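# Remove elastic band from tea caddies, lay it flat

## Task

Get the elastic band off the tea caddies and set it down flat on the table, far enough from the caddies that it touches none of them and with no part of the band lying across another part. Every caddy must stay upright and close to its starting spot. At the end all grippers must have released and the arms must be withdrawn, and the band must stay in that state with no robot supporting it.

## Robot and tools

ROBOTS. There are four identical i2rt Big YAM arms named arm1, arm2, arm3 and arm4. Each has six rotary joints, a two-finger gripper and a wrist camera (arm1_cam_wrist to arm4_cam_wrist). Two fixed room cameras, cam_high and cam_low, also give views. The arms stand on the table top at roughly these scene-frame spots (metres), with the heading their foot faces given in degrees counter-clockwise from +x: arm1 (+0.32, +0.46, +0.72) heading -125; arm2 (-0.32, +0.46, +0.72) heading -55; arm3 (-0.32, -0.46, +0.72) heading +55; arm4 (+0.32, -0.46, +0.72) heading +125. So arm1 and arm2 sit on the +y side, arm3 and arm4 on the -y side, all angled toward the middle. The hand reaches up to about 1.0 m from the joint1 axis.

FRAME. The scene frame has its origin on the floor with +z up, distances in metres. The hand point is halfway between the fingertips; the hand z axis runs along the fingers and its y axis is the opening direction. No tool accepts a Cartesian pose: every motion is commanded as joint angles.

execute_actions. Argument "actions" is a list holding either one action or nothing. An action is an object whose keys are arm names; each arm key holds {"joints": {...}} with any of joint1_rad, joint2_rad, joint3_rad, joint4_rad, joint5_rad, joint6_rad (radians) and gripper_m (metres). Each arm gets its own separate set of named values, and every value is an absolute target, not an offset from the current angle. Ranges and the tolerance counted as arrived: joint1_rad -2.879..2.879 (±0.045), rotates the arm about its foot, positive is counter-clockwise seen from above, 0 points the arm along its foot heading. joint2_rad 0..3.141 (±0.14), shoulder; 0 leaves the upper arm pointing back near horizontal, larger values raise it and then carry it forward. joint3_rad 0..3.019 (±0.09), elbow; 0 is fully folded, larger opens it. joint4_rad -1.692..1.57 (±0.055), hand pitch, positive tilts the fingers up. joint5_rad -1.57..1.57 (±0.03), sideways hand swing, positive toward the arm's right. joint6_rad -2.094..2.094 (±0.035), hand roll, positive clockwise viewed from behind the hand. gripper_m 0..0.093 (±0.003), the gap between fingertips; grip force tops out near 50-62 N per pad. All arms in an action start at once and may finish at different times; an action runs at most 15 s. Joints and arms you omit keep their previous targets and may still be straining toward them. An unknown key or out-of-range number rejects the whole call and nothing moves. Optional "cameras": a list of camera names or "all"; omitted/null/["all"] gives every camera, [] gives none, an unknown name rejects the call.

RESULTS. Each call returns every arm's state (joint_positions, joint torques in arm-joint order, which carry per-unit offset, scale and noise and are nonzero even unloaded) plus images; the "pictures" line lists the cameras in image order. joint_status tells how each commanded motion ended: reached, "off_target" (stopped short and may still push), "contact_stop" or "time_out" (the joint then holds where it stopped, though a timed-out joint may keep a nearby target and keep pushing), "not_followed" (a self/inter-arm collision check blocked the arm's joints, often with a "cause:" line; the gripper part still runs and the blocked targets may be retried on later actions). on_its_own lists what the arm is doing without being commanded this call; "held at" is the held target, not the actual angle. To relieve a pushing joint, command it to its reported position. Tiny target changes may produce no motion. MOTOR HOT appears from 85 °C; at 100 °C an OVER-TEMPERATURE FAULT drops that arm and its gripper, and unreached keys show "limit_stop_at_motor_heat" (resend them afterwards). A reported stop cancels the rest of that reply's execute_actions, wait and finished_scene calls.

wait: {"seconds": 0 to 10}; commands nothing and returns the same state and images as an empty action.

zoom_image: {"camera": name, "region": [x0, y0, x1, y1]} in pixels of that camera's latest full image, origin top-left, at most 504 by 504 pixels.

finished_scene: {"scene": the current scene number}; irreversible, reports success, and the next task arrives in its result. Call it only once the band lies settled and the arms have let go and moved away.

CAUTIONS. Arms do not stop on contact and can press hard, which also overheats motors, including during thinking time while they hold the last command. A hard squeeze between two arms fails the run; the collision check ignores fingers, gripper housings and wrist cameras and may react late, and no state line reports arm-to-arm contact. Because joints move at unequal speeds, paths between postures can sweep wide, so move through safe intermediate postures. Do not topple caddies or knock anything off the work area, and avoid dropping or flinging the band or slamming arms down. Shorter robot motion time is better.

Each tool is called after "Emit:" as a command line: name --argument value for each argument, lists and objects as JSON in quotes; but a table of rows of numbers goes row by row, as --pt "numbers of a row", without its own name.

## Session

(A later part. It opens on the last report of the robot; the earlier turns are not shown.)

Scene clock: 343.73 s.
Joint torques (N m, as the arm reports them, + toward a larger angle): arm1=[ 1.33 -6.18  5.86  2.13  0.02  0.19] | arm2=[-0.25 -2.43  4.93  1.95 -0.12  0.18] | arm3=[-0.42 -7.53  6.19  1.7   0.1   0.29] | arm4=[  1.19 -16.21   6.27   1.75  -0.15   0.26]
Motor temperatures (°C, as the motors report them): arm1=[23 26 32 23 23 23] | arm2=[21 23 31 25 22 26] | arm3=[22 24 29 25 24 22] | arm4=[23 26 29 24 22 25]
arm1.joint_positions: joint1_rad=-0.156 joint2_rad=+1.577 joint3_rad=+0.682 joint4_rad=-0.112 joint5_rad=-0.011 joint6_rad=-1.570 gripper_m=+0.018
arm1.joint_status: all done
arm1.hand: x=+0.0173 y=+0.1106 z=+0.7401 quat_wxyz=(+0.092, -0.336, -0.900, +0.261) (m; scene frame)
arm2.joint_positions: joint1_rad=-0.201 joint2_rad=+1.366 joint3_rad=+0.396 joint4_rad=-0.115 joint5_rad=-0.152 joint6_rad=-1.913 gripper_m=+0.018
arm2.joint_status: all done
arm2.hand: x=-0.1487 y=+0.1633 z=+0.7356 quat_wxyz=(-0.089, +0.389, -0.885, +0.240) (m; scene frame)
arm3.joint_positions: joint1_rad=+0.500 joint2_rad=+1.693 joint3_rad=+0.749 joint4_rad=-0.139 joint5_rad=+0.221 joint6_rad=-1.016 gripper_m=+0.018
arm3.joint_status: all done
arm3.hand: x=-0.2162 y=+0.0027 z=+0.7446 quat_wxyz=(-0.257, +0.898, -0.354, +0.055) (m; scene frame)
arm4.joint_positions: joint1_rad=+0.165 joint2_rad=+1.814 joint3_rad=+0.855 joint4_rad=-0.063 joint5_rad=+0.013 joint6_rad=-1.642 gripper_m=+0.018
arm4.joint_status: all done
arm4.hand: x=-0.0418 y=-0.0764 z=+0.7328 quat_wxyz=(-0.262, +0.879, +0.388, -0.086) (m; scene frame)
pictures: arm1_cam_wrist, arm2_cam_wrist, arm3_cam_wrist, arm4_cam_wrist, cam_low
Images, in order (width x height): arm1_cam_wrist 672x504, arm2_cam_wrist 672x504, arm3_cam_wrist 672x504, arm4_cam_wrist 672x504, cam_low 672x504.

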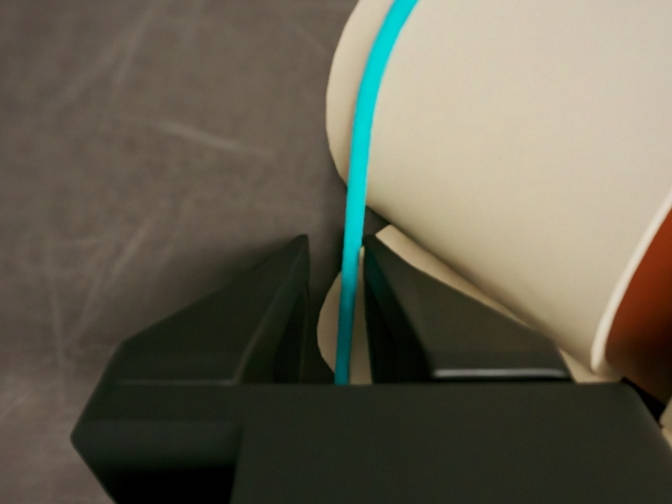

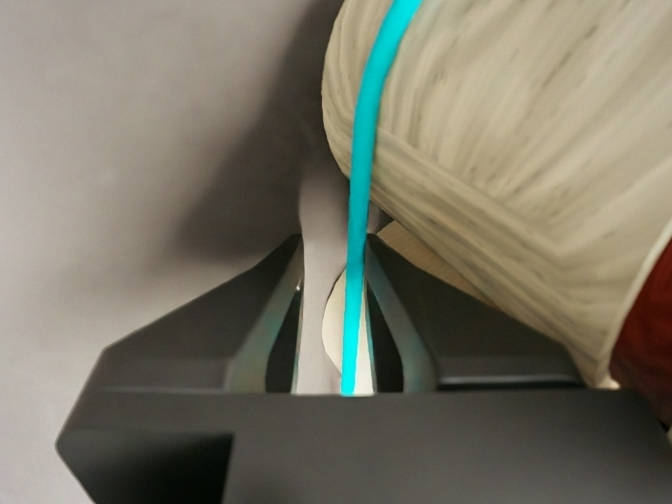

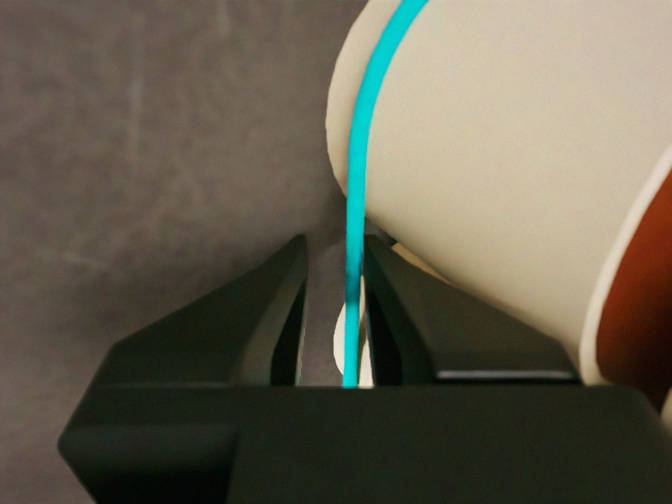

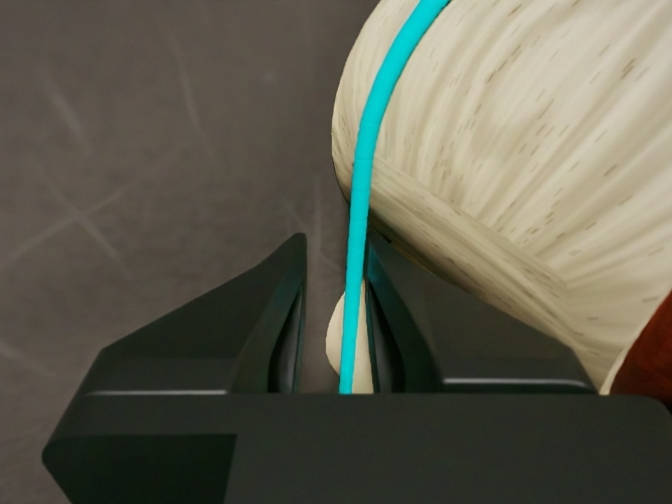

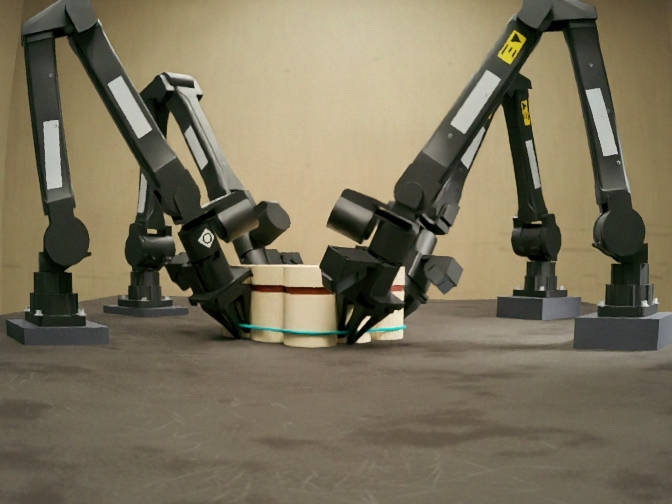

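Emit:
execute_actions --actions '[{"arm1":{"joints":{"gripper_m":0.009}},"arm2":{"joints":{"gripper_m":0.009}},"arm3":{"joints":{"gripper_m":0.009,"joint2_rad":1.76}},"arm4":{"joints":{"gripper_m":0.009}}}]' --cameras '["cam_low"]'

Emit:
execute_actions --actions '[{"arm1":{"joints":{"gripper_m":0.0}},"arm2":{"joints":{"gripper_m":0.0}},"arm3":{"joints":{"gripper_m":0.0}},"arm4":{"joints":{"gripper_m":0.0}}}]'

Scene clock: 351.43 s.
Joint torques (N m, as the arm reports them, + toward a larger angle): arm1=[ 1.34 -6.47  5.85  2.09  0.02  0.19] | arm2=[-0.17 -3.71  4.91  1.89 -0.13  0.17] | arm3=[-0.4  -6.74  6.12  1.54  0.14  0.29] | arm4=[  1.2  -16.33   6.4    1.74  -0.14   0.25]
Motor temperatures (°C, as the motors report them): arm1=[23 26 32 23 23 23] | arm2=[21 23 31 25 22 26] | arm3=[22 24 29 25 24 22] | arm4=[23 26 29 24 22 25]
arm1.joint_positions: joint1_rad=-0.156 joint2_rad=+1.582 joint3_rad=+0.681 joint4_rad=-0.111 joint5_rad=-0.011 joint6_rad=-1.570 gripper_m=+0.009
arm1.joint_status: all done
arm1.hand: x=+0.0178 y=+0.1111 z=+0.7380 quat_wxyz=(+0.091, -0.336, -0.901, +0.260) (m; scene frame)
arm2.joint_positions: joint1_rad=-0.201 joint2_rad=+1.373 joint3_rad=+0.396 joint4_rad=-0.111 joint5_rad=-0.152 joint6_rad=-1.913 gripper_m=+0.009
arm2.joint_status: all done
arm2.hand: x=-0.1488 y=+0.1636 z=+0.7336 quat_wxyz=(-0.089, +0.389, -0.885, +0.238) (m; scene frame)
arm3.joint_positions: joint1_rad=+0.500 joint2_rad=+1.698 joint3_rad=+0.749 joint4_rad=-0.134 joint5_rad=+0.220 joint6_rad=-1.016 gripper_m=+0.009
arm3.joint_status: all done
arm3.hand: x=-0.2163 y=+0.0028 z=+0.7425 quat_wxyz=(-0.256, +0.898, -0.354, +0.055) (m; scene frame)
arm4.joint_positions: joint1_rad=+0.165 joint2_rad=+1.814 joint3_rad=+0.855 joint4_rad=-0.063 joint5_rad=+0.013 joint6_rad=-1.642 gripper_m=+0.009
arm4.joint_status: all done
arm4.hand: x=-0.0418 y=-0.0764 z=+0.7328 quat_wxyz=(-0.262, +0.879, +0.388, -0.086) (m; scene frame)
pictures: cam_low
Images, in order (width x height): cam_low 672x504.

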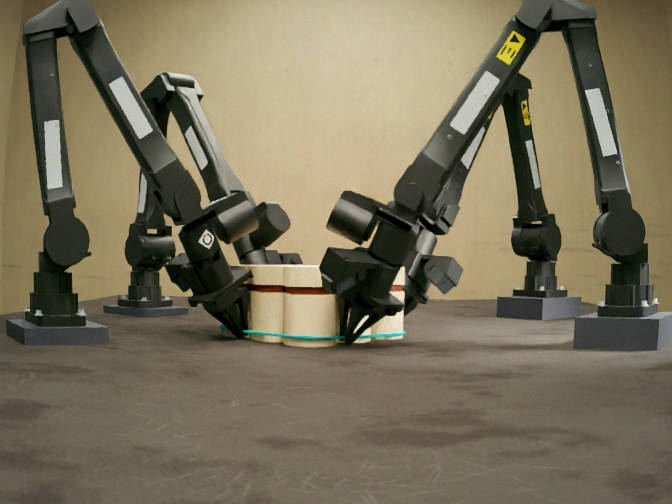

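Scene clock: 351.87 s.
Joint torques (N m, as the arm reports them, + toward a larger angle): arm1=[ 1.33 -6.67  5.83  2.06  0.03  0.19] | arm2=[-0.43 -3.88  4.95  1.81 -0.1   0.21] | arm3=[-0.69 -6.97  6.09  1.51  0.19  0.29] | arm4=[  1.21 -16.24   6.4    1.74  -0.14   0.26]
Motor temperatures (°C, as the motors report them): arm1=[23 26 32 23 23 23] | arm2=[21 23 31 25 22 26] | arm3=[22 24 29 25 24 22] | arm4=[23 26 29 24 22 25]
arm1.joint_positions: joint1_rad=-0.156 joint2_rad=+1.586 joint3_rad=+0.681 joint4_rad=-0.111 joint5_rad=-0.011 joint6_rad=-1.570 gripper_m=+0.002
arm1.joint_status: all done
arm1.hand: x=+0.0182 y=+0.1115 z=+0.7362 quat_wxyz=(+0.090, -0.337, -0.901, +0.258) (m; scene frame)
arm2.joint_positions: joint1_rad=-0.201 joint2_rad=+1.378 joint3_rad=+0.396 joint4_rad=-0.109 joint5_rad=-0.152 joint6_rad=-1.913 gripper_m=+0.002
arm2.joint_status: all done
arm2.hand: x=-0.1491 y=+0.1643 z=+0.7319 quat_wxyz=(-0.089, +0.389, -0.886, +0.236) (m; scene frame)
arm3.joint_positions: joint1_rad=+0.501 joint2_rad=+1.702 joint3_rad=+0.749 joint4_rad=-0.134 joint5_rad=+0.218 joint6_rad=-1.016 gripper_m=+0.002
arm3.joint_status: all done
arm3.hand: x=-0.2168 y=+0.0024 z=+0.7408 quat_wxyz=(-0.255, +0.899, -0.353, +0.054) (m; scene frame)
arm4.joint_positions: joint1_rad=+0.165 joint2_rad=+1.814 joint3_rad=+0.855 joint4_rad=-0.063 joint5_rad=+0.013 joint6_rad=-1.642 gripper_m=+0.002
arm4.joint_status: all done
arm4.hand: x=-0.0418 y=-0.0764 z=+0.7328 quat_wxyz=(-0.262, +0.879, +0.388, -0.086) (m; scene frame)
pictures: arm1_cam_wrist, arm2_cam_wrist, arm3_cam_wrist, arm4_cam_wrist, cam_high, cam_low
Images, in order (width x height): arm1_cam_wrist 672x504, arm2_cam_wrist 672x504, arm3_cam_wrist 672x504, arm4_cam_wrist 672x504, cam_high 672x504, cam_low 672x504.

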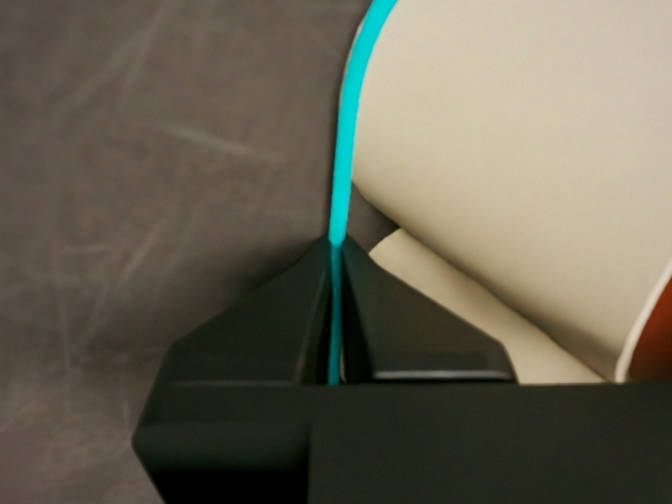

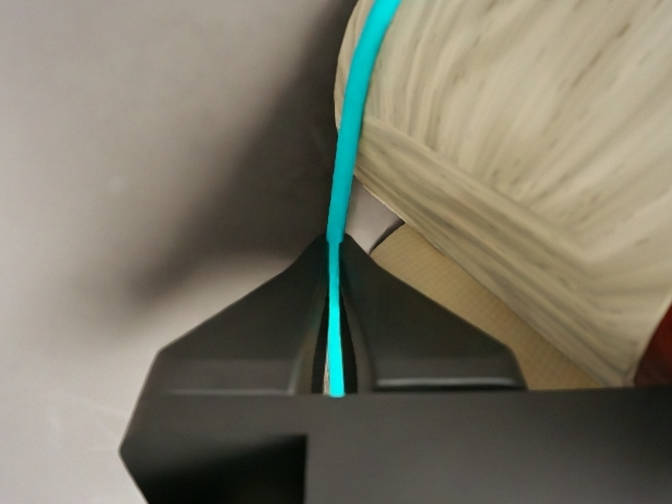

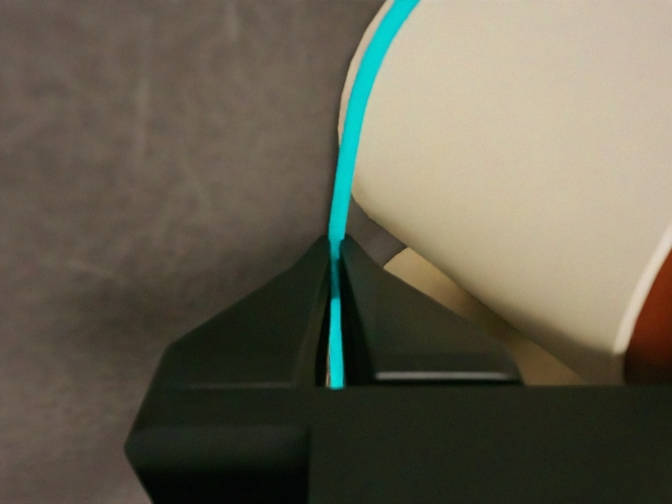

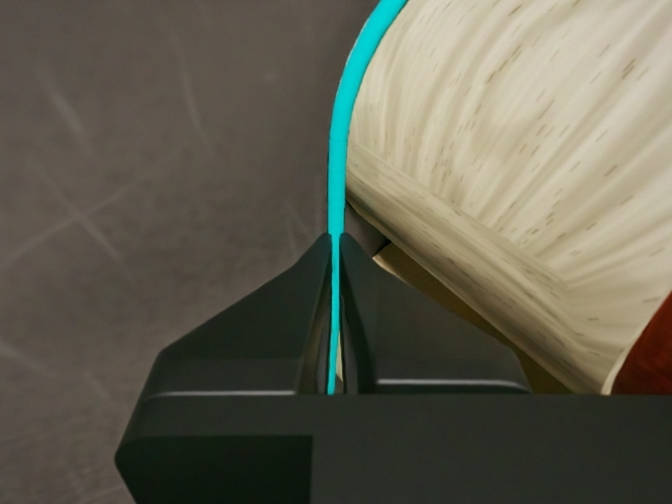

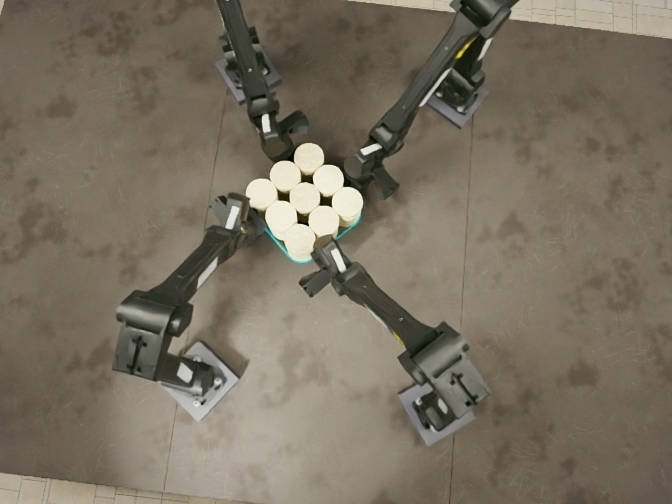

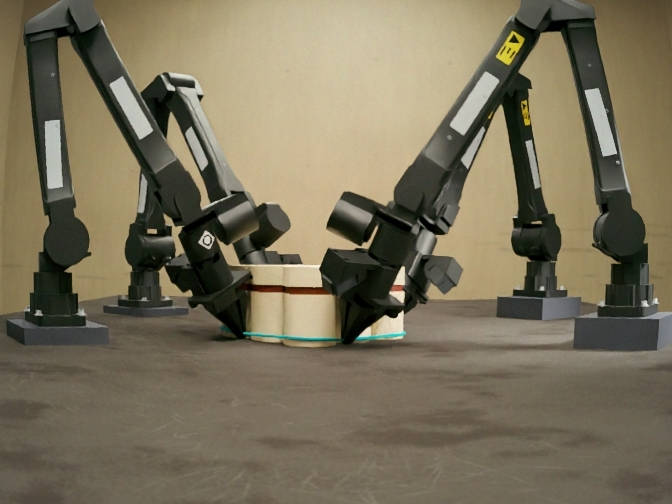

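Emit:
execute_actions --actions '[{"arm1":{"joints":{"joint2_rad":1.575,"joint3_rad":0.681,"joint4_rad":-0.245}},"arm2":{"joints":{"joint2_rad":1.35,"joint4_rad":-0.245}},"arm3":{"joints":{"joint2_rad":1.70,"joint4_rad":-0.27}},"arm4":{"joints":{"joint2_rad":1.795,"joint4_rad":-0.195}}}]'

Scene clock: 359.70 s.
Joint torques (N m, as the arm reports them, + toward a larger angle): arm1=[ 1.25 -7.35  5.67 -0.06  0.03  0.19] | arm2=[-0.3  -5.12  4.92 -0.3  -0.13  0.2 ] | arm3=[ -0.48 -10.53   5.1   -0.61   0.11   0.29] | arm4=[  1.2  -16.16   6.3    0.02  -0.15   0.24]
Motor temperatures (°C, as the motors report them): arm1=[23 26 32 23 23 23] | arm2=[21 23 31 25 22 26] | arm3=[22 24 29 25 24 22] | arm4=[23 26 29 24 22 25]
arm1.joint_positions: joint1_rad=-0.156 joint2_rad=+1.561 joint3_rad=+0.680 joint4_rad=-0.206 joint5_rad=-0.011 joint6_rad=-1.570 gripper_m=+0.002
arm1.joint_status: all done
arm1.hand: x=+0.0296 y=+0.1245 z=+0.7352 quat_wxyz=(+0.078, -0.340, -0.910, +0.226) (m; scene frame)
arm2.joint_positions: joint1_rad=-0.201 joint2_rad=+1.347 joint3_rad=+0.397 joint4_rad=-0.211 joint5_rad=-0.152 joint6_rad=-1.913 gripper_m=+0.002
arm2.joint_status: all done
arm2.hand: x=-0.1565 y=+0.1797 z=+0.7312 quat_wxyz=(-0.088, +0.390, -0.894, +0.203) (m; scene frame)
arm3.joint_positions: joint1_rad=+0.501 joint2_rad=+1.692 joint3_rad=+0.761 joint4_rad=-0.231 joint5_rad=+0.221 joint6_rad=-1.016 gripper_m=+0.002
arm3.joint_status: all done
arm3.hand: x=-0.2183 y=-0.0106 z=+0.7393 quat_wxyz=(-0.220, +0.907, -0.353, +0.064) (m; scene frame)
arm4.joint_positions: joint1_rad=+0.165 joint2_rad=+1.797 joint3_rad=+0.855 joint4_rad=-0.173 joint5_rad=+0.013 joint6_rad=-1.642 gripper_m=+0.002
arm4.joint_status: all done
arm4.hand: x=-0.0275 y=-0.0914 z=+0.7277 quat_wxyz=(-0.220, +0.890, +0.392, -0.071) (m; scene frame)
pictures: arm1_cam_wrist, arm2_cam_wrist, arm3_cam_wrist, arm4_cam_wrist, cam_high, cam_low
Images, in order (width x height): arm1_cam_wrist 672x504, arm2_cam_wrist 672x504, arm3_cam_wrist 672x504, arm4_cam_wrist 672x504, cam_high 672x504, cam_low 672x504.

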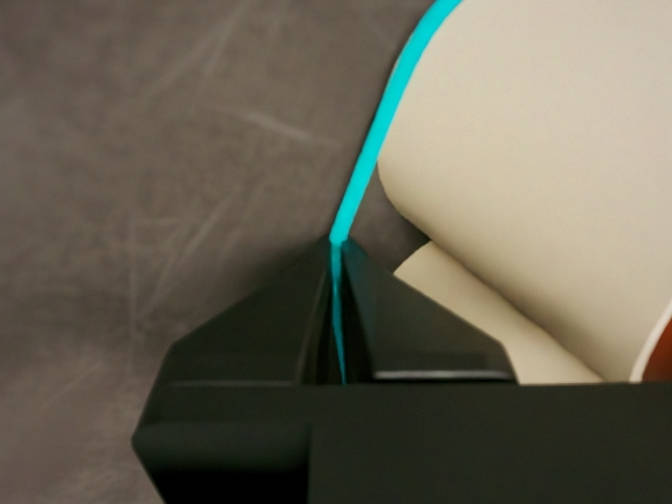

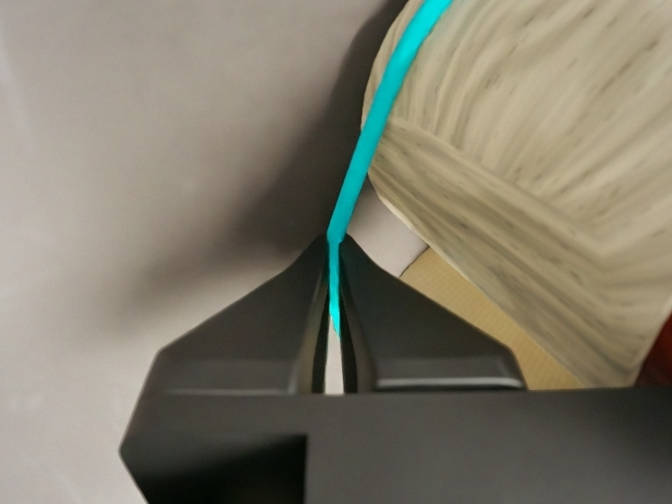

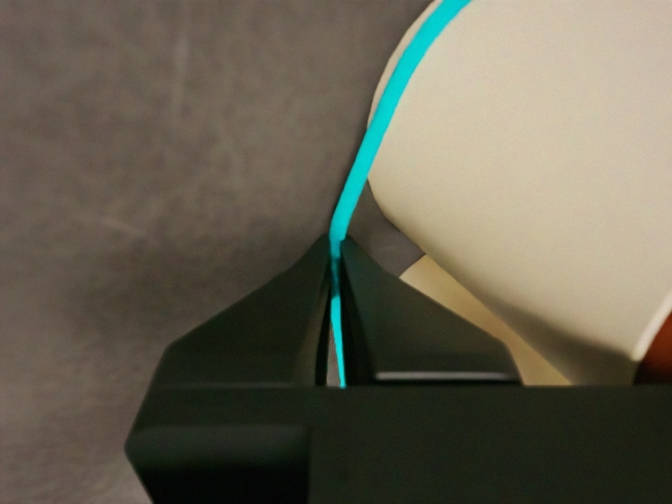

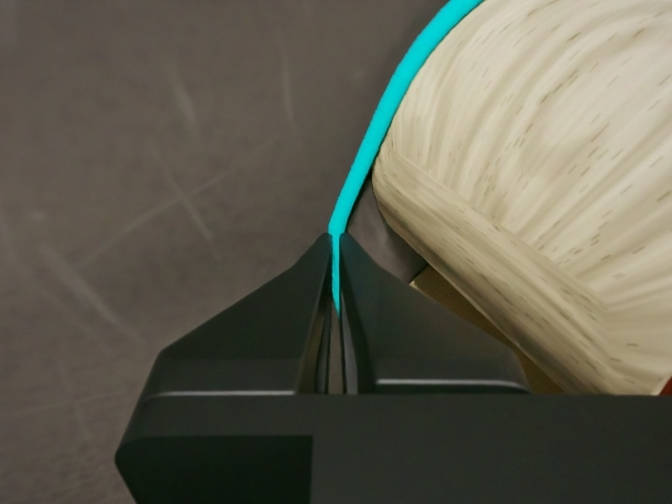

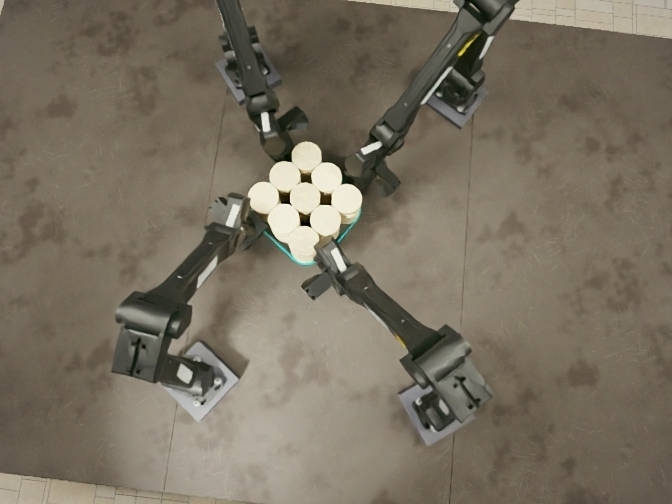

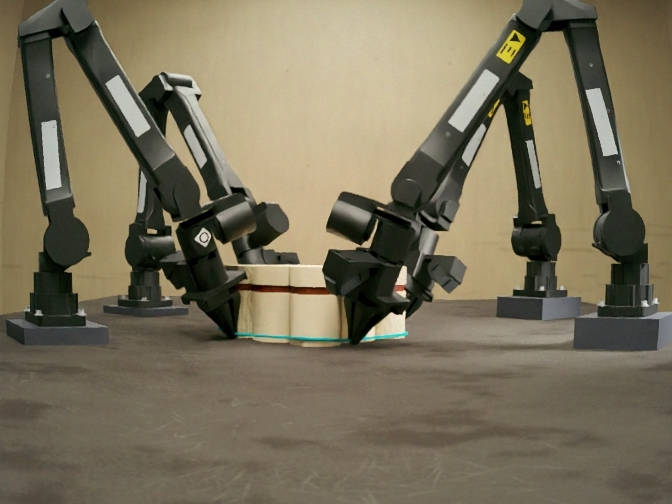

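Emit:
execute_actions --actions '[{"arm1":{"joints":{"joint1_rad":-0.215,"joint2_rad":1.485,"joint3_rad":0.72,"joint4_rad":-0.44,"joint6_rad":-1.63}},"arm2":{"joints":{"joint1_rad":-0.345,"joint2_rad":1.26,"joint3_rad":0.46,"joint4_rad":-0.43,"joint6_rad":-2.02}},"arm3":{"joints":{"joint1_rad":0.51,"joint2_rad":1.57,"joint3_rad":0.70,"joint4_rad":-0.40}},"arm4":{"joints":{"joint1_rad":0.08,"joint2_rad":1.725,"joint3_rad":0.9,"joint4_rad":-0.38,"joint6_rad":-1.73}}}]'

Scene clock: 378.27 s.
Joint torques (N m, as the arm reports them, + toward a larger angle): arm1=[ 0.62 -7.16  7.25 -0.11 -0.06 -0.04] | arm2=[-1.92 -4.66  6.04 -0.48  0.02 -0.14] | arm3=[  1.8  -10.38   4.59  -0.34  -0.25   0.28] | arm4=[  0.77 -15.93   7.93  -0.27   0.23   0.03]
Motor temperatures (°C, as the motors report them): arm1=[23 26 32 23 23 23] | arm2=[21 23 31 25 22 26] | arm3=[22 24 28 25 24 22] | arm4=[23 26 29 24 22 25]
arm1.joint_positions: joint1_rad=-0.211 joint2_rad=+1.476 joint3_rad=+0.705 joint4_rad=-0.404 joint5_rad=-0.009 joint6_rad=-1.619 gripper_m=+0.002
arm1.joint_status: all done
arm1.hand: x=+0.0262 y=+0.1565 z=+0.7584 quat_wxyz=(+0.073, -0.347, -0.917, +0.182) (m; scene frame)
arm2.joint_positions: joint1_rad=-0.330 joint2_rad=+1.258 joint3_rad=+0.452 joint4_rad=-0.395 joint5_rad=-0.157 joint6_rad=-2.006 gripper_m=+0.002
arm2.joint_status: all done
arm2.hand: x=-0.1935 y=+0.1624 z=+0.7593 quat_wxyz=(-0.069, +0.374, -0.905, +0.191) (m; scene frame)
arm3.joint_positions: joint1_rad=+0.501 joint2_rad=+1.577 joint3_rad=+0.722 joint4_rad=-0.373 joint5_rad=+0.230 joint6_rad=-1.016 gripper_m=+0.002
arm3.joint_status: all done
arm3.hand: x=-0.2216 y=-0.0459 z=+0.7626 quat_wxyz=(-0.189, +0.914, -0.352, +0.075) (m; scene frame)
arm4.joint_positions: joint1_rad=+0.086 joint2_rad=+1.727 joint3_rad=+0.889 joint4_rad=-0.352 joint5_rad=+0.005 joint6_rad=-1.716 gripper_m=+0.002
arm4.joint_status: all done
arm4.hand: x=+0.0091 y=-0.0748 z=+0.7547 quat_wxyz=(-0.188, +0.898, +0.394, -0.048) (m; scene frame)
pictures: arm1_cam_wrist, arm2_cam_wrist, arm3_cam_wrist, arm4_cam_wrist, cam_high, cam_low
Images, in order (width x height): arm1_cam_wrist 672x504, arm2_cam_wrist 672x504, arm3_cam_wrist 672x504, arm4_cam_wrist 672x504, cam_high 672x504, cam_low 672x504.

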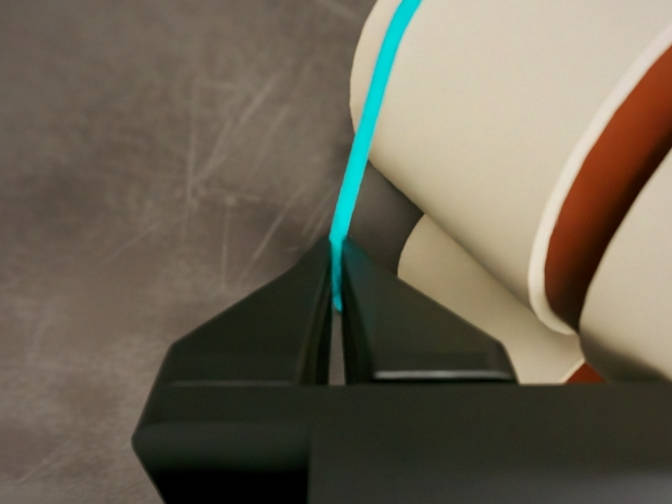

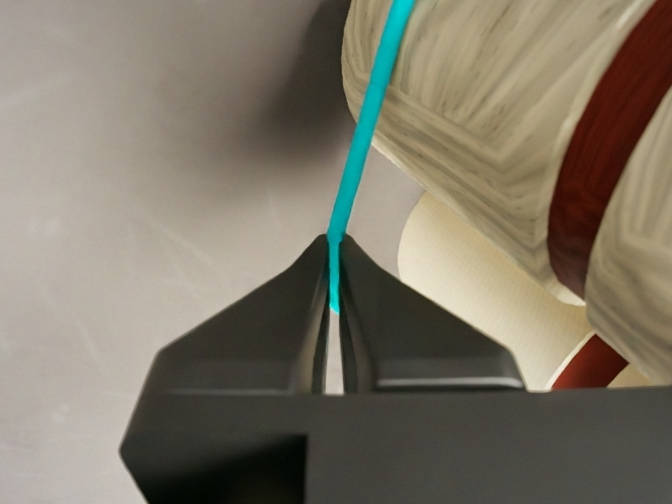

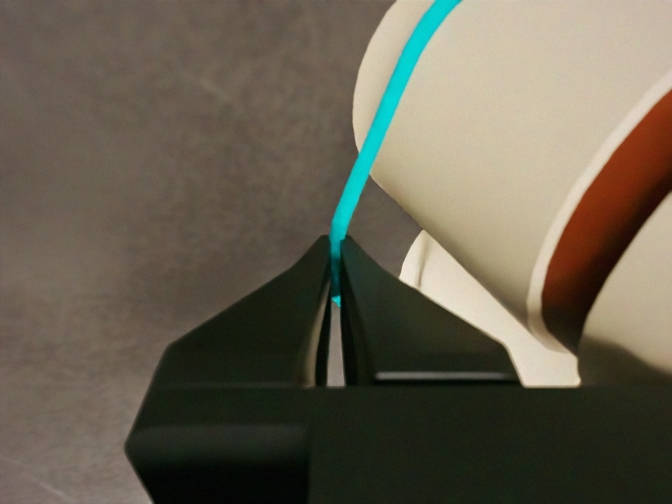

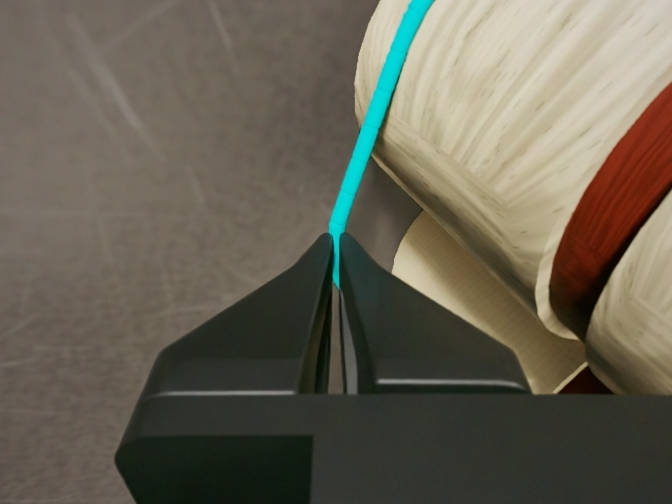

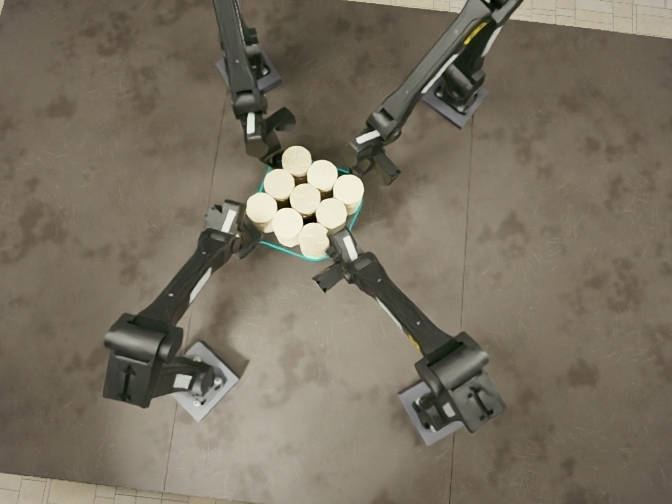

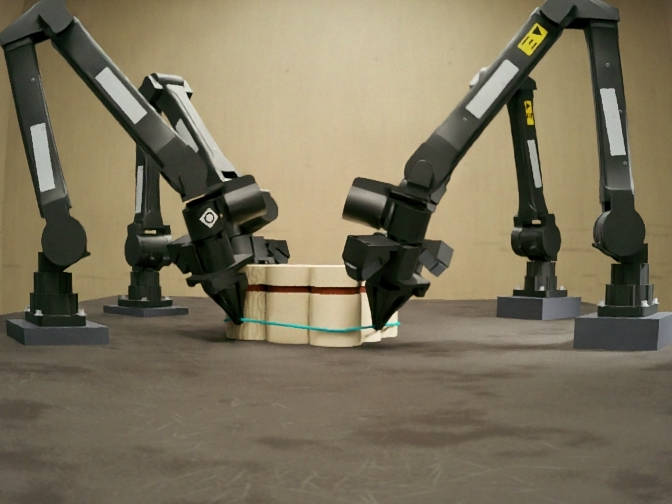

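Emit:
execute_actions --actions '[{"arm1":{"joints":{"joint1_rad":-0.075,"joint2_rad":1.476,"joint3_rad":0.866,"joint4_rad":-0.65}},"arm2":{"joints":{"joint1_rad":-0.164,"joint2_rad":1.097,"joint3_rad":0.515,"joint4_rad":-0.68,"joint6_rad":-1.95}},"arm3":{"joints":{"joint1_rad":0.585,"joint2_rad":1.585,"joint3_rad":0.88,"joint4_rad":-0.55}},"arm4":{"joints":{"joint1_rad":0.2,"joint2_rad":1.693,"joint3_rad":1.02,"joint4_rad":-0.58}}}]' --cameras '["cam_high","cam_low"]'

Scene clock: 431.03 s.
Joint torques (N m, as the arm reports them, + toward a larger angle): arm1=[ 2.09 -8.39  7.78 -0.07 -0.74 -0.02] | arm2=[-0.37 -3.51  7.23 -0.86 -0.17  0.12] | arm3=[  2.04 -10.26   8.61  -0.17  -0.37   0.28] | arm4=[  0.76 -17.33   9.92  -0.26  -0.12   0.04]
Motor temperatures (°C, as the motors report them): arm1=[23 26 33 23 23 23] | arm2=[21 23 31 25 22 25] | arm3=[22 24 28 25 24 22] | arm4=[23 26 30 24 22 25]
arm1.joint_positions: joint1_rad=-0.091 joint2_rad=+1.476 joint3_rad=+0.853 joint4_rad=-0.618 joint5_rad=+0.006 joint6_rad=-1.622 gripper_m=+0.002
arm1.joint_status: all done
arm1.hand: x=+0.0500 y=+0.1083 z=+0.7958 quat_wxyz=(+0.058, -0.292, -0.942, +0.153) (m; scene frame)
arm2.joint_positions: joint1_rad=-0.172 joint2_rad=+1.097 joint3_rad=+0.500 joint4_rad=-0.630 joint5_rad=-0.150 joint6_rad=-1.960 gripper_m=+0.002
arm2.joint_status: all done
arm2.hand: x=-0.1564 y=+0.1988 z=+0.8049 quat_wxyz=(-0.084, +0.424, -0.885, +0.171) (m; scene frame)
arm3.joint_positions: joint1_rad=+0.571 joint2_rad=+1.577 joint3_rad=+0.864 joint4_rad=-0.527 joint5_rad=+0.234 joint6_rad=-1.015 gripper_m=+0.002
arm3.joint_status: all done
arm3.hand: x=-0.2478 y=-0.0045 z=+0.8004 quat_wxyz=(-0.187, +0.926, -0.320, +0.072) (m; scene frame)
arm4.joint_positions: joint1_rad=+0.204 joint2_rad=+1.708 joint3_rad=+0.996 joint4_rad=-0.555 joint5_rad=+0.013 joint6_rad=-1.720 gripper_m=+0.002
arm4.joint_status: all done
arm4.hand: x=-0.0393 y=-0.1075 z=+0.7850 quat_wxyz=(-0.150, +0.879, +0.451, -0.042) (m; scene frame)
pictures: cam_high, cam_low
Images, in order (width x height): cam_high 672x504, cam_low 672x504.

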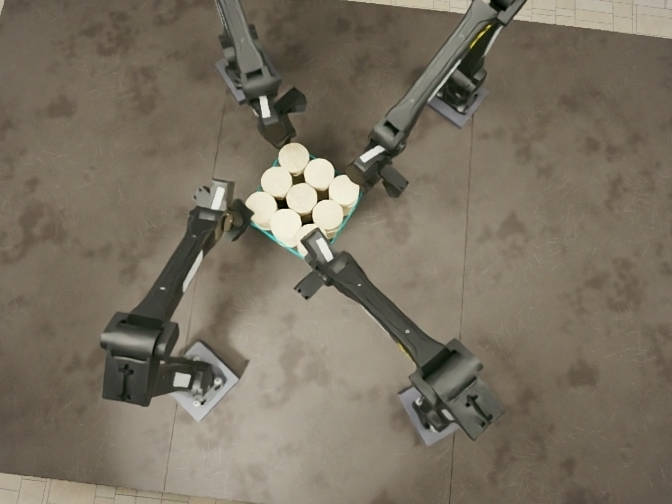

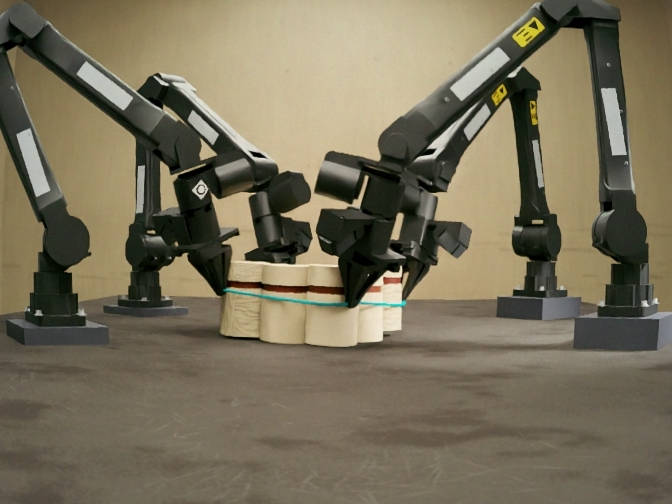

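Emit:
execute_actions --actions '[{"arm1":{"joints":{"joint1_rad":0.015,"joint2_rad":1.58,"joint3_rad":0.95,"joint4_rad":-0.65}},"arm2":{"joints":{"joint1_rad":-0.004,"joint2_rad":1.208,"joint3_rad":0.55,"joint4_rad":-0.66}},"arm3":{"joints":{"joint1_rad":0.615,"joint2_rad":1.71,"joint3_rad":1.0,"joint4_rad":-0.57}},"arm4":{"joints":{"joint1_rad":0.272,"joint2_rad":1.76,"joint3_rad":1.11,"joint4_rad":-0.62}}}]' --cameras '["cam_high","cam_low"]'

Scene clock: 440.27 s.
Joint torques (N m, as the arm reports them, + toward a larger angle): arm1=[ 3.8  -8.64  8.33  0.35 -1.02 -0.02] | arm2=[ 0.64 -4.8   6.24 -0.43 -0.63  0.05] | arm3=[  3.38 -10.55   9.4    0.06  -0.33   0.26] | arm4=[  1.26 -16.72  10.97   0.27  -0.3    0.04]
Motor temperatures (°C, as the motors report them): arm1=[23 26 34 23 23 23] | arm2=[21 23 32 25 22 25] | arm3=[22 24 29 25 24 22] | arm4=[23 26 31 24 22 25]
arm1.joint_positions: joint1_rad=-0.024 joint2_rad=+1.564 joint3_rad=+0.927 joint4_rad=-0.632 joint5_rad=+0.012 joint6_rad=-1.622 gripper_m=+0.002
arm1.joint_status: all done
arm1.hand: x=+0.0601 y=+0.0718 z=+0.7852 quat_wxyz=(+0.052, -0.262, -0.953, +0.140) (m; scene frame)
arm2.joint_positions: joint1_rad=-0.026 joint2_rad=+1.204 joint3_rad=+0.547 joint4_rad=-0.630 joint5_rad=-0.137 joint6_rad=-1.954 gripper_m=+0.002
arm2.joint_status: all done
arm2.hand: x=-0.1146 y=+0.2137 z=+0.7918 quat_wxyz=(-0.087, +0.485, -0.860, +0.136) (m; scene frame)
arm3.joint_positions: joint1_rad=+0.588 joint2_rad=+1.689 joint3_rad=+0.974 joint4_rad=-0.556 joint5_rad=+0.232 joint6_rad=-1.014 gripper_m=+0.002
arm3.joint_status: all done
arm3.hand: x=-0.2539 y=+0.0306 z=+0.7870 quat_wxyz=(-0.172, +0.932, -0.311, +0.074) (m; scene frame)
arm4.joint_positions: joint1_rad=+0.266 joint2_rad=+1.755 joint3_rad=+1.076 joint4_rad=-0.608 joint5_rad=+0.016 joint6_rad=-1.720 gripper_m=+0.002
arm4.joint_status: all done
arm4.hand: x=-0.0760 y=-0.1167 z=+0.7874 quat_wxyz=(-0.140, +0.866, +0.479, -0.041) (m; scene frame)
pictures: cam_high, cam_low
Images, in order (width x height): cam_high 672x504, cam_low 672x504.

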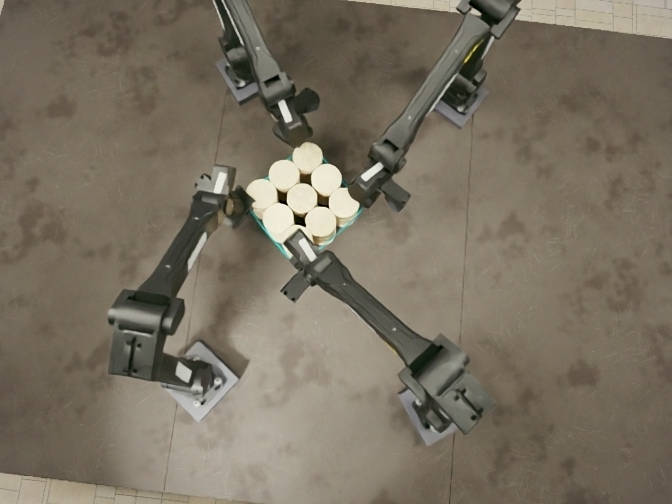

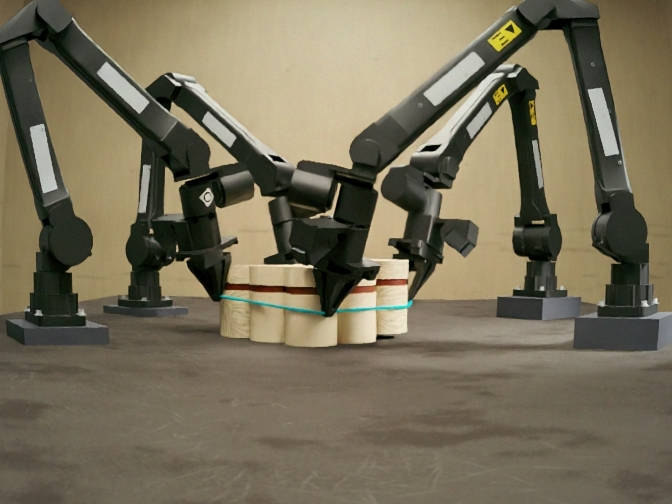

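Emit:
execute_actions --actions '[{"arm1":{"joints":{"joint1_rad":0.055,"joint2_rad":1.512,"joint3_rad":0.91,"joint4_rad":-0.695}},"arm2":{"joints":{"joint1_rad":0.04,"joint2_rad":1.13,"joint3_rad":0.52,"joint4_rad":-0.71}},"arm3":{"joints":{"joint1_rad":0.67,"joint2_rad":1.672,"joint3_rad":1.0,"joint4_rad":-0.61}},"arm4":{"joints":{"joint1_rad":0.308,"joint2_rad":1.71,"joint3_rad":1.058,"joint4_rad":-0.655}}}]' --cameras '["cam_high","cam_low"]'

Scene clock: 453.60 s.
Joint torques (N m, as the arm reports them, + toward a larger angle): arm1=[ 4.87 -8.52  5.85 -0.14 -1.35 -0.02] | arm2=[ 1.94 -4.37  4.47 -1.35 -0.97  0.03] | arm3=[  6.12 -13.48   8.82  -0.5   -0.92   0.26] | arm4=[  3.32 -17.79   6.5   -0.51  -0.71   0.04]
Motor temperatures (°C, as the motors report them): arm1=[23 26 34 23 24 23] | arm2=[21 23 31 25 22 25] | arm3=[22 25 30 25 24 22] | arm4=[23 26 31 24 22 25]
arm1.joint_positions: joint1_rad=+0.002 joint2_rad=+1.500 joint3_rad=+0.927 joint4_rad=-0.660 joint5_rad=+0.019 joint6_rad=-1.622 gripper_m=+0.002
arm1.joint_status: joint1_rad time_out (moved +0.026 of +0.079); the others done
arm1.on_its_own: joint1_rad reads +0.002 and still pushes toward +0.055 since a time_out
arm1.hand: x=+0.0703 y=+0.0677 z=+0.8113 quat_wxyz=(+0.059, -0.249, -0.954, +0.157) (m; scene frame)
arm2.joint_positions: joint1_rad=+0.000 joint2_rad=+1.130 joint3_rad=+0.547 joint4_rad=-0.649 joint5_rad=-0.126 joint6_rad=-1.953 gripper_m=+0.002
arm2.joint_status: joint4_rad time_out (moved -0.019 of -0.080); the others done
arm2.on_its_own: joint4_rad reads -0.649 and still pushes toward -0.710 since a time_out
arm2.hand: x=-0.1089 y=+0.2170 z=+0.8124 quat_wxyz=(-0.087, +0.494, -0.849, +0.163) (m; scene frame)
arm3.joint_positions: joint1_rad=+0.612 joint2_rad=+1.688 joint3_rad=+0.981 joint4_rad=-0.581 joint5_rad=+0.248 joint6_rad=-1.014 gripper_m=+0.002
arm3.joint_status: joint1_rad time_out (moved +0.024 of +0.082); the others done
arm3.on_its_own: joint1_rad reads +0.612 and still pushes toward +0.670 since a time_out
arm3.hand: x=-0.2633 y=+0.0300 z=+0.7892 quat_wxyz=(-0.168, +0.935, -0.300, +0.081) (m; scene frame)
arm4.joint_positions: joint1_rad=+0.277 joint2_rad=+1.722 joint3_rad=+1.074 joint4_rad=-0.625 joint5_rad=+0.025 joint6_rad=-1.720 gripper_m=+0.002
arm4.joint_status: all done
arm4.hand: x=-0.0771 y=-0.1209 z=+0.8020 quat_wxyz=(-0.148, +0.863, +0.482, -0.040) (m; scene frame)
pictures: cam_high, cam_low
Images, in order (width x height): cam_high 672x504, cam_low 672x504.

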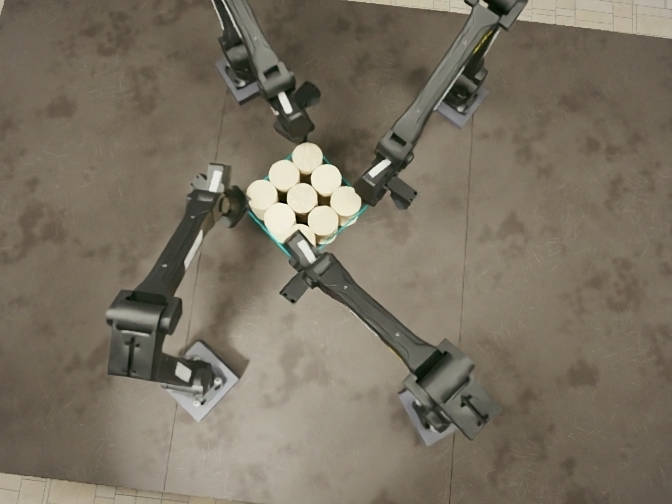

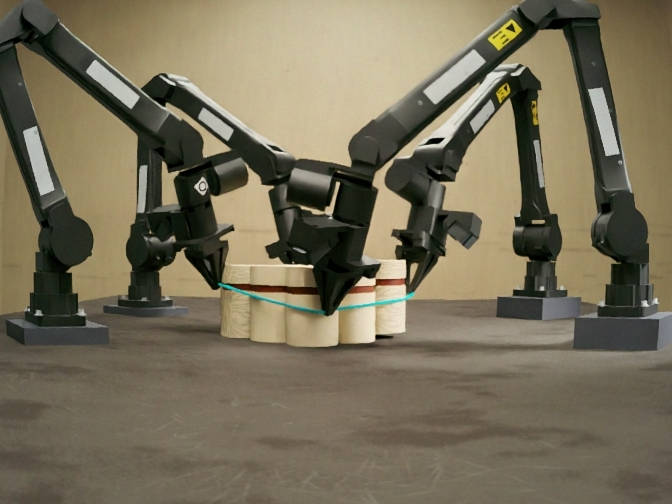

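Emit:
execute_actions --actions '[{"arm1":{"joints":{"joint1_rad":0.075,"joint2_rad":1.47,"joint3_rad":0.96,"joint4_rad":-0.8}},"arm2":{"joints":{"joint1_rad":0.055,"joint2_rad":1.07,"joint3_rad":0.57,"joint4_rad":-0.84}},"arm3":{"joints":{"joint1_rad":0.69,"joint2_rad":1.6,"joint3_rad":1.05,"joint4_rad":-0.75}},"arm4":{"joints":{"joint1_rad":0.325,"joint2_rad":1.65,"joint3_rad":1.1,"joint4_rad":-0.79}}}]'

Scene clock: 460.63 s.
Joint torques (N m, as the arm reports them, + toward a larger angle): arm1=[ 5.62 -8.29  7.72 -0.49 -1.58 -0.03] | arm2=[ 2.35 -3.87  5.95 -2.08 -1.04  0.03] | arm3=[  7.64 -12.16   9.8   -0.4   -1.2    0.25] | arm4=[  3.97 -16.12   8.68  -1.23  -1.15   0.04]
Motor temperatures (°C, as the motors report them): arm1=[23 27 34 23 24 23] | arm2=[21 23 31 25 23 25] | arm3=[22 25 30 25 25 22] | arm4=[23 26 31 24 22 25]
arm1.joint_positions: joint1_rad=+0.011 joint2_rad=+1.461 joint3_rad=+0.954 joint4_rad=-0.754 joint5_rad=+0.025 joint6_rad=-1.622 gripper_m=+0.002
arm1.joint_status: joint1_rad time_out (moved +0.010 of +0.073); the others done
arm1.on_its_own: joint1_rad reads +0.011 and still pushes toward +0.075 since a time_out
arm1.hand: x=+0.0775 y=+0.0728 z=+0.8323 quat_wxyz=(+0.056, -0.246, -0.957, +0.143) (m; scene frame)
arm2.joint_positions: joint1_rad=+0.009 joint2_rad=+1.069 joint3_rad=+0.580 joint4_rad=-0.760 joint5_rad=-0.125 joint6_rad=-1.953 gripper_m=+0.002
arm2.joint_status: joint1_rad time_out (moved +0.009 of +0.055); joint4_rad time_out (moved -0.110 of -0.191); the others done
arm2.on_its_own: joint1_rad reads +0.009 and still pushes toward +0.055 since a time_out; joint4_rad reads -0.760 and still pushes toward -0.840 since a time_out
arm2.hand: x=-0.1119 y=+0.2251 z=+0.8349 quat_wxyz=(-0.086, +0.498, -0.849, +0.154) (m; scene frame)
arm3.joint_positions: joint1_rad=+0.617 joint2_rad=+1.603 joint3_rad=+1.028 joint4_rad=-0.724 joint5_rad=+0.256 joint6_rad=-1.013 gripper_m=+0.002
arm3.joint_status: joint1_rad time_out (moved +0.005 of +0.078); the others done
arm3.on_its_own: joint1_rad reads +0.617 and still pushes toward +0.690 since a time_out
arm3.hand: x=-0.2644 y=+0.0258 z=+0.8372 quat_wxyz=(-0.163, +0.936, -0.298, +0.086) (m; scene frame)
arm4.joint_positions: joint1_rad=+0.285 joint2_rad=+1.649 joint3_rad=+1.098 joint4_rad=-0.745 joint5_rad=+0.034 joint6_rad=-1.720 gripper_m=+0.002
arm4.joint_status: all done
arm4.hand: x=-0.0699 y=-0.1305 z=+0.8388 quat_wxyz=(-0.139, +0.862, +0.486, -0.033) (m; scene frame)
pictures: arm1_cam_wrist, arm2_cam_wrist, arm3_cam_wrist, arm4_cam_wrist, cam_high, cam_low
Images, in order (width x height): arm1_cam_wrist 672x504, arm2_cam_wrist 672x504, arm3_cam_wrist 672x504, arm4_cam_wrist 672x504, cam_high 672x504, cam_low 672x504.

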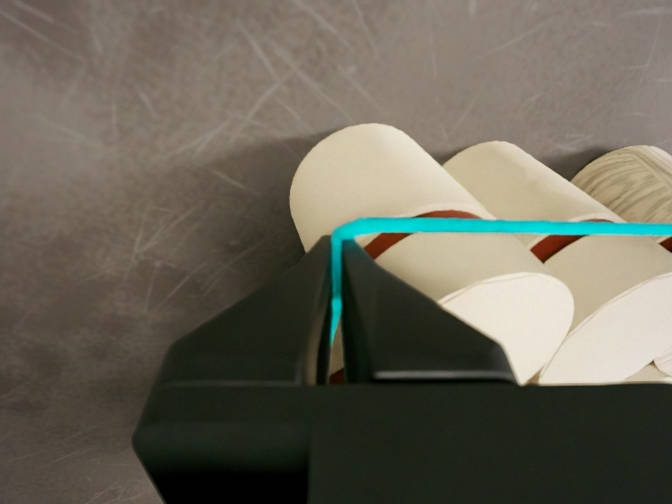

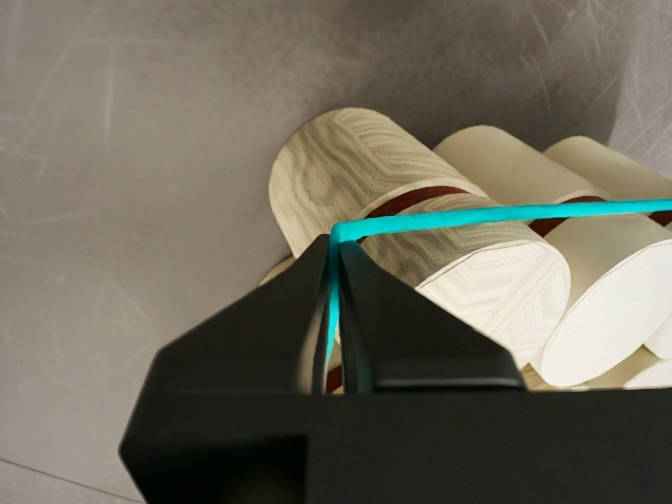

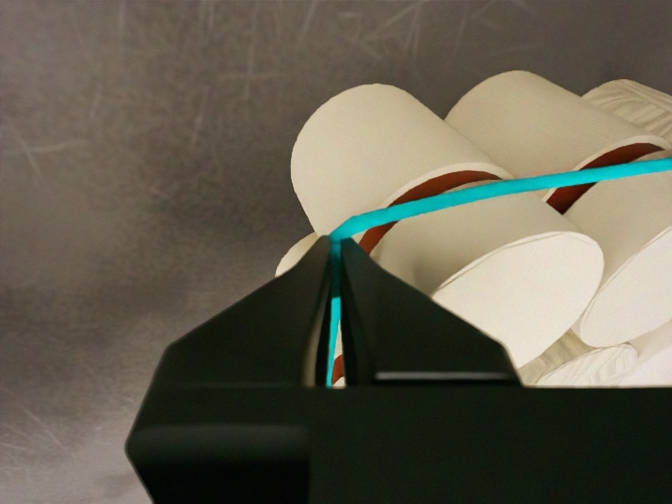

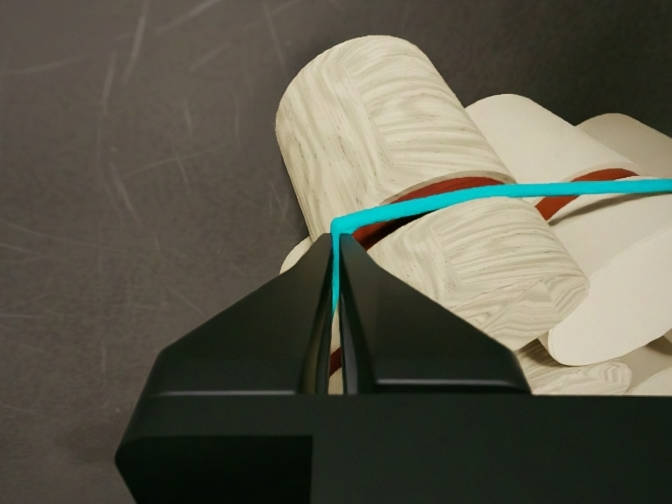

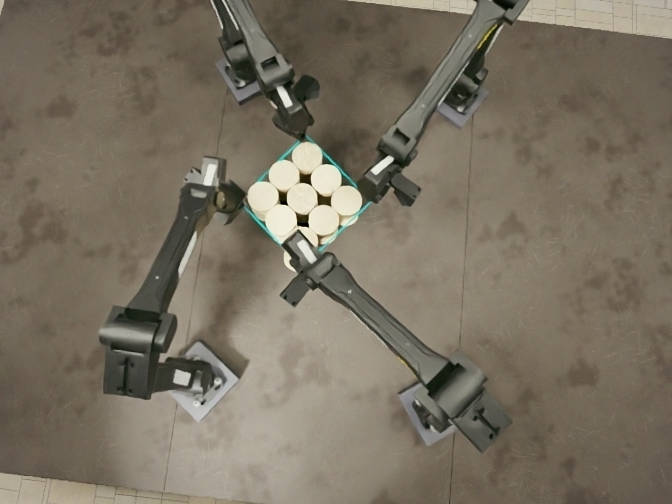

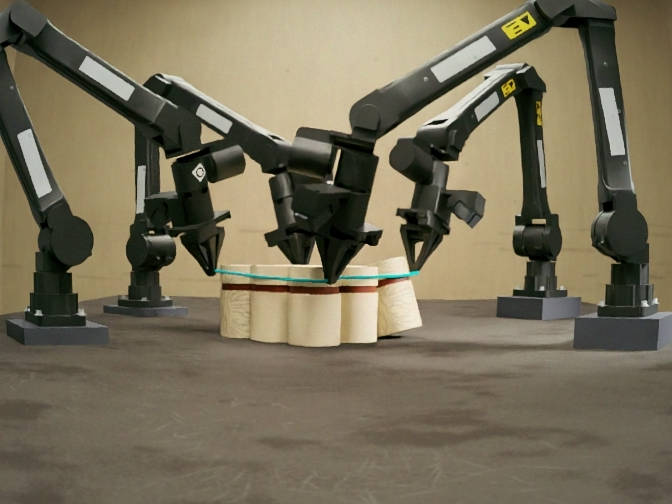

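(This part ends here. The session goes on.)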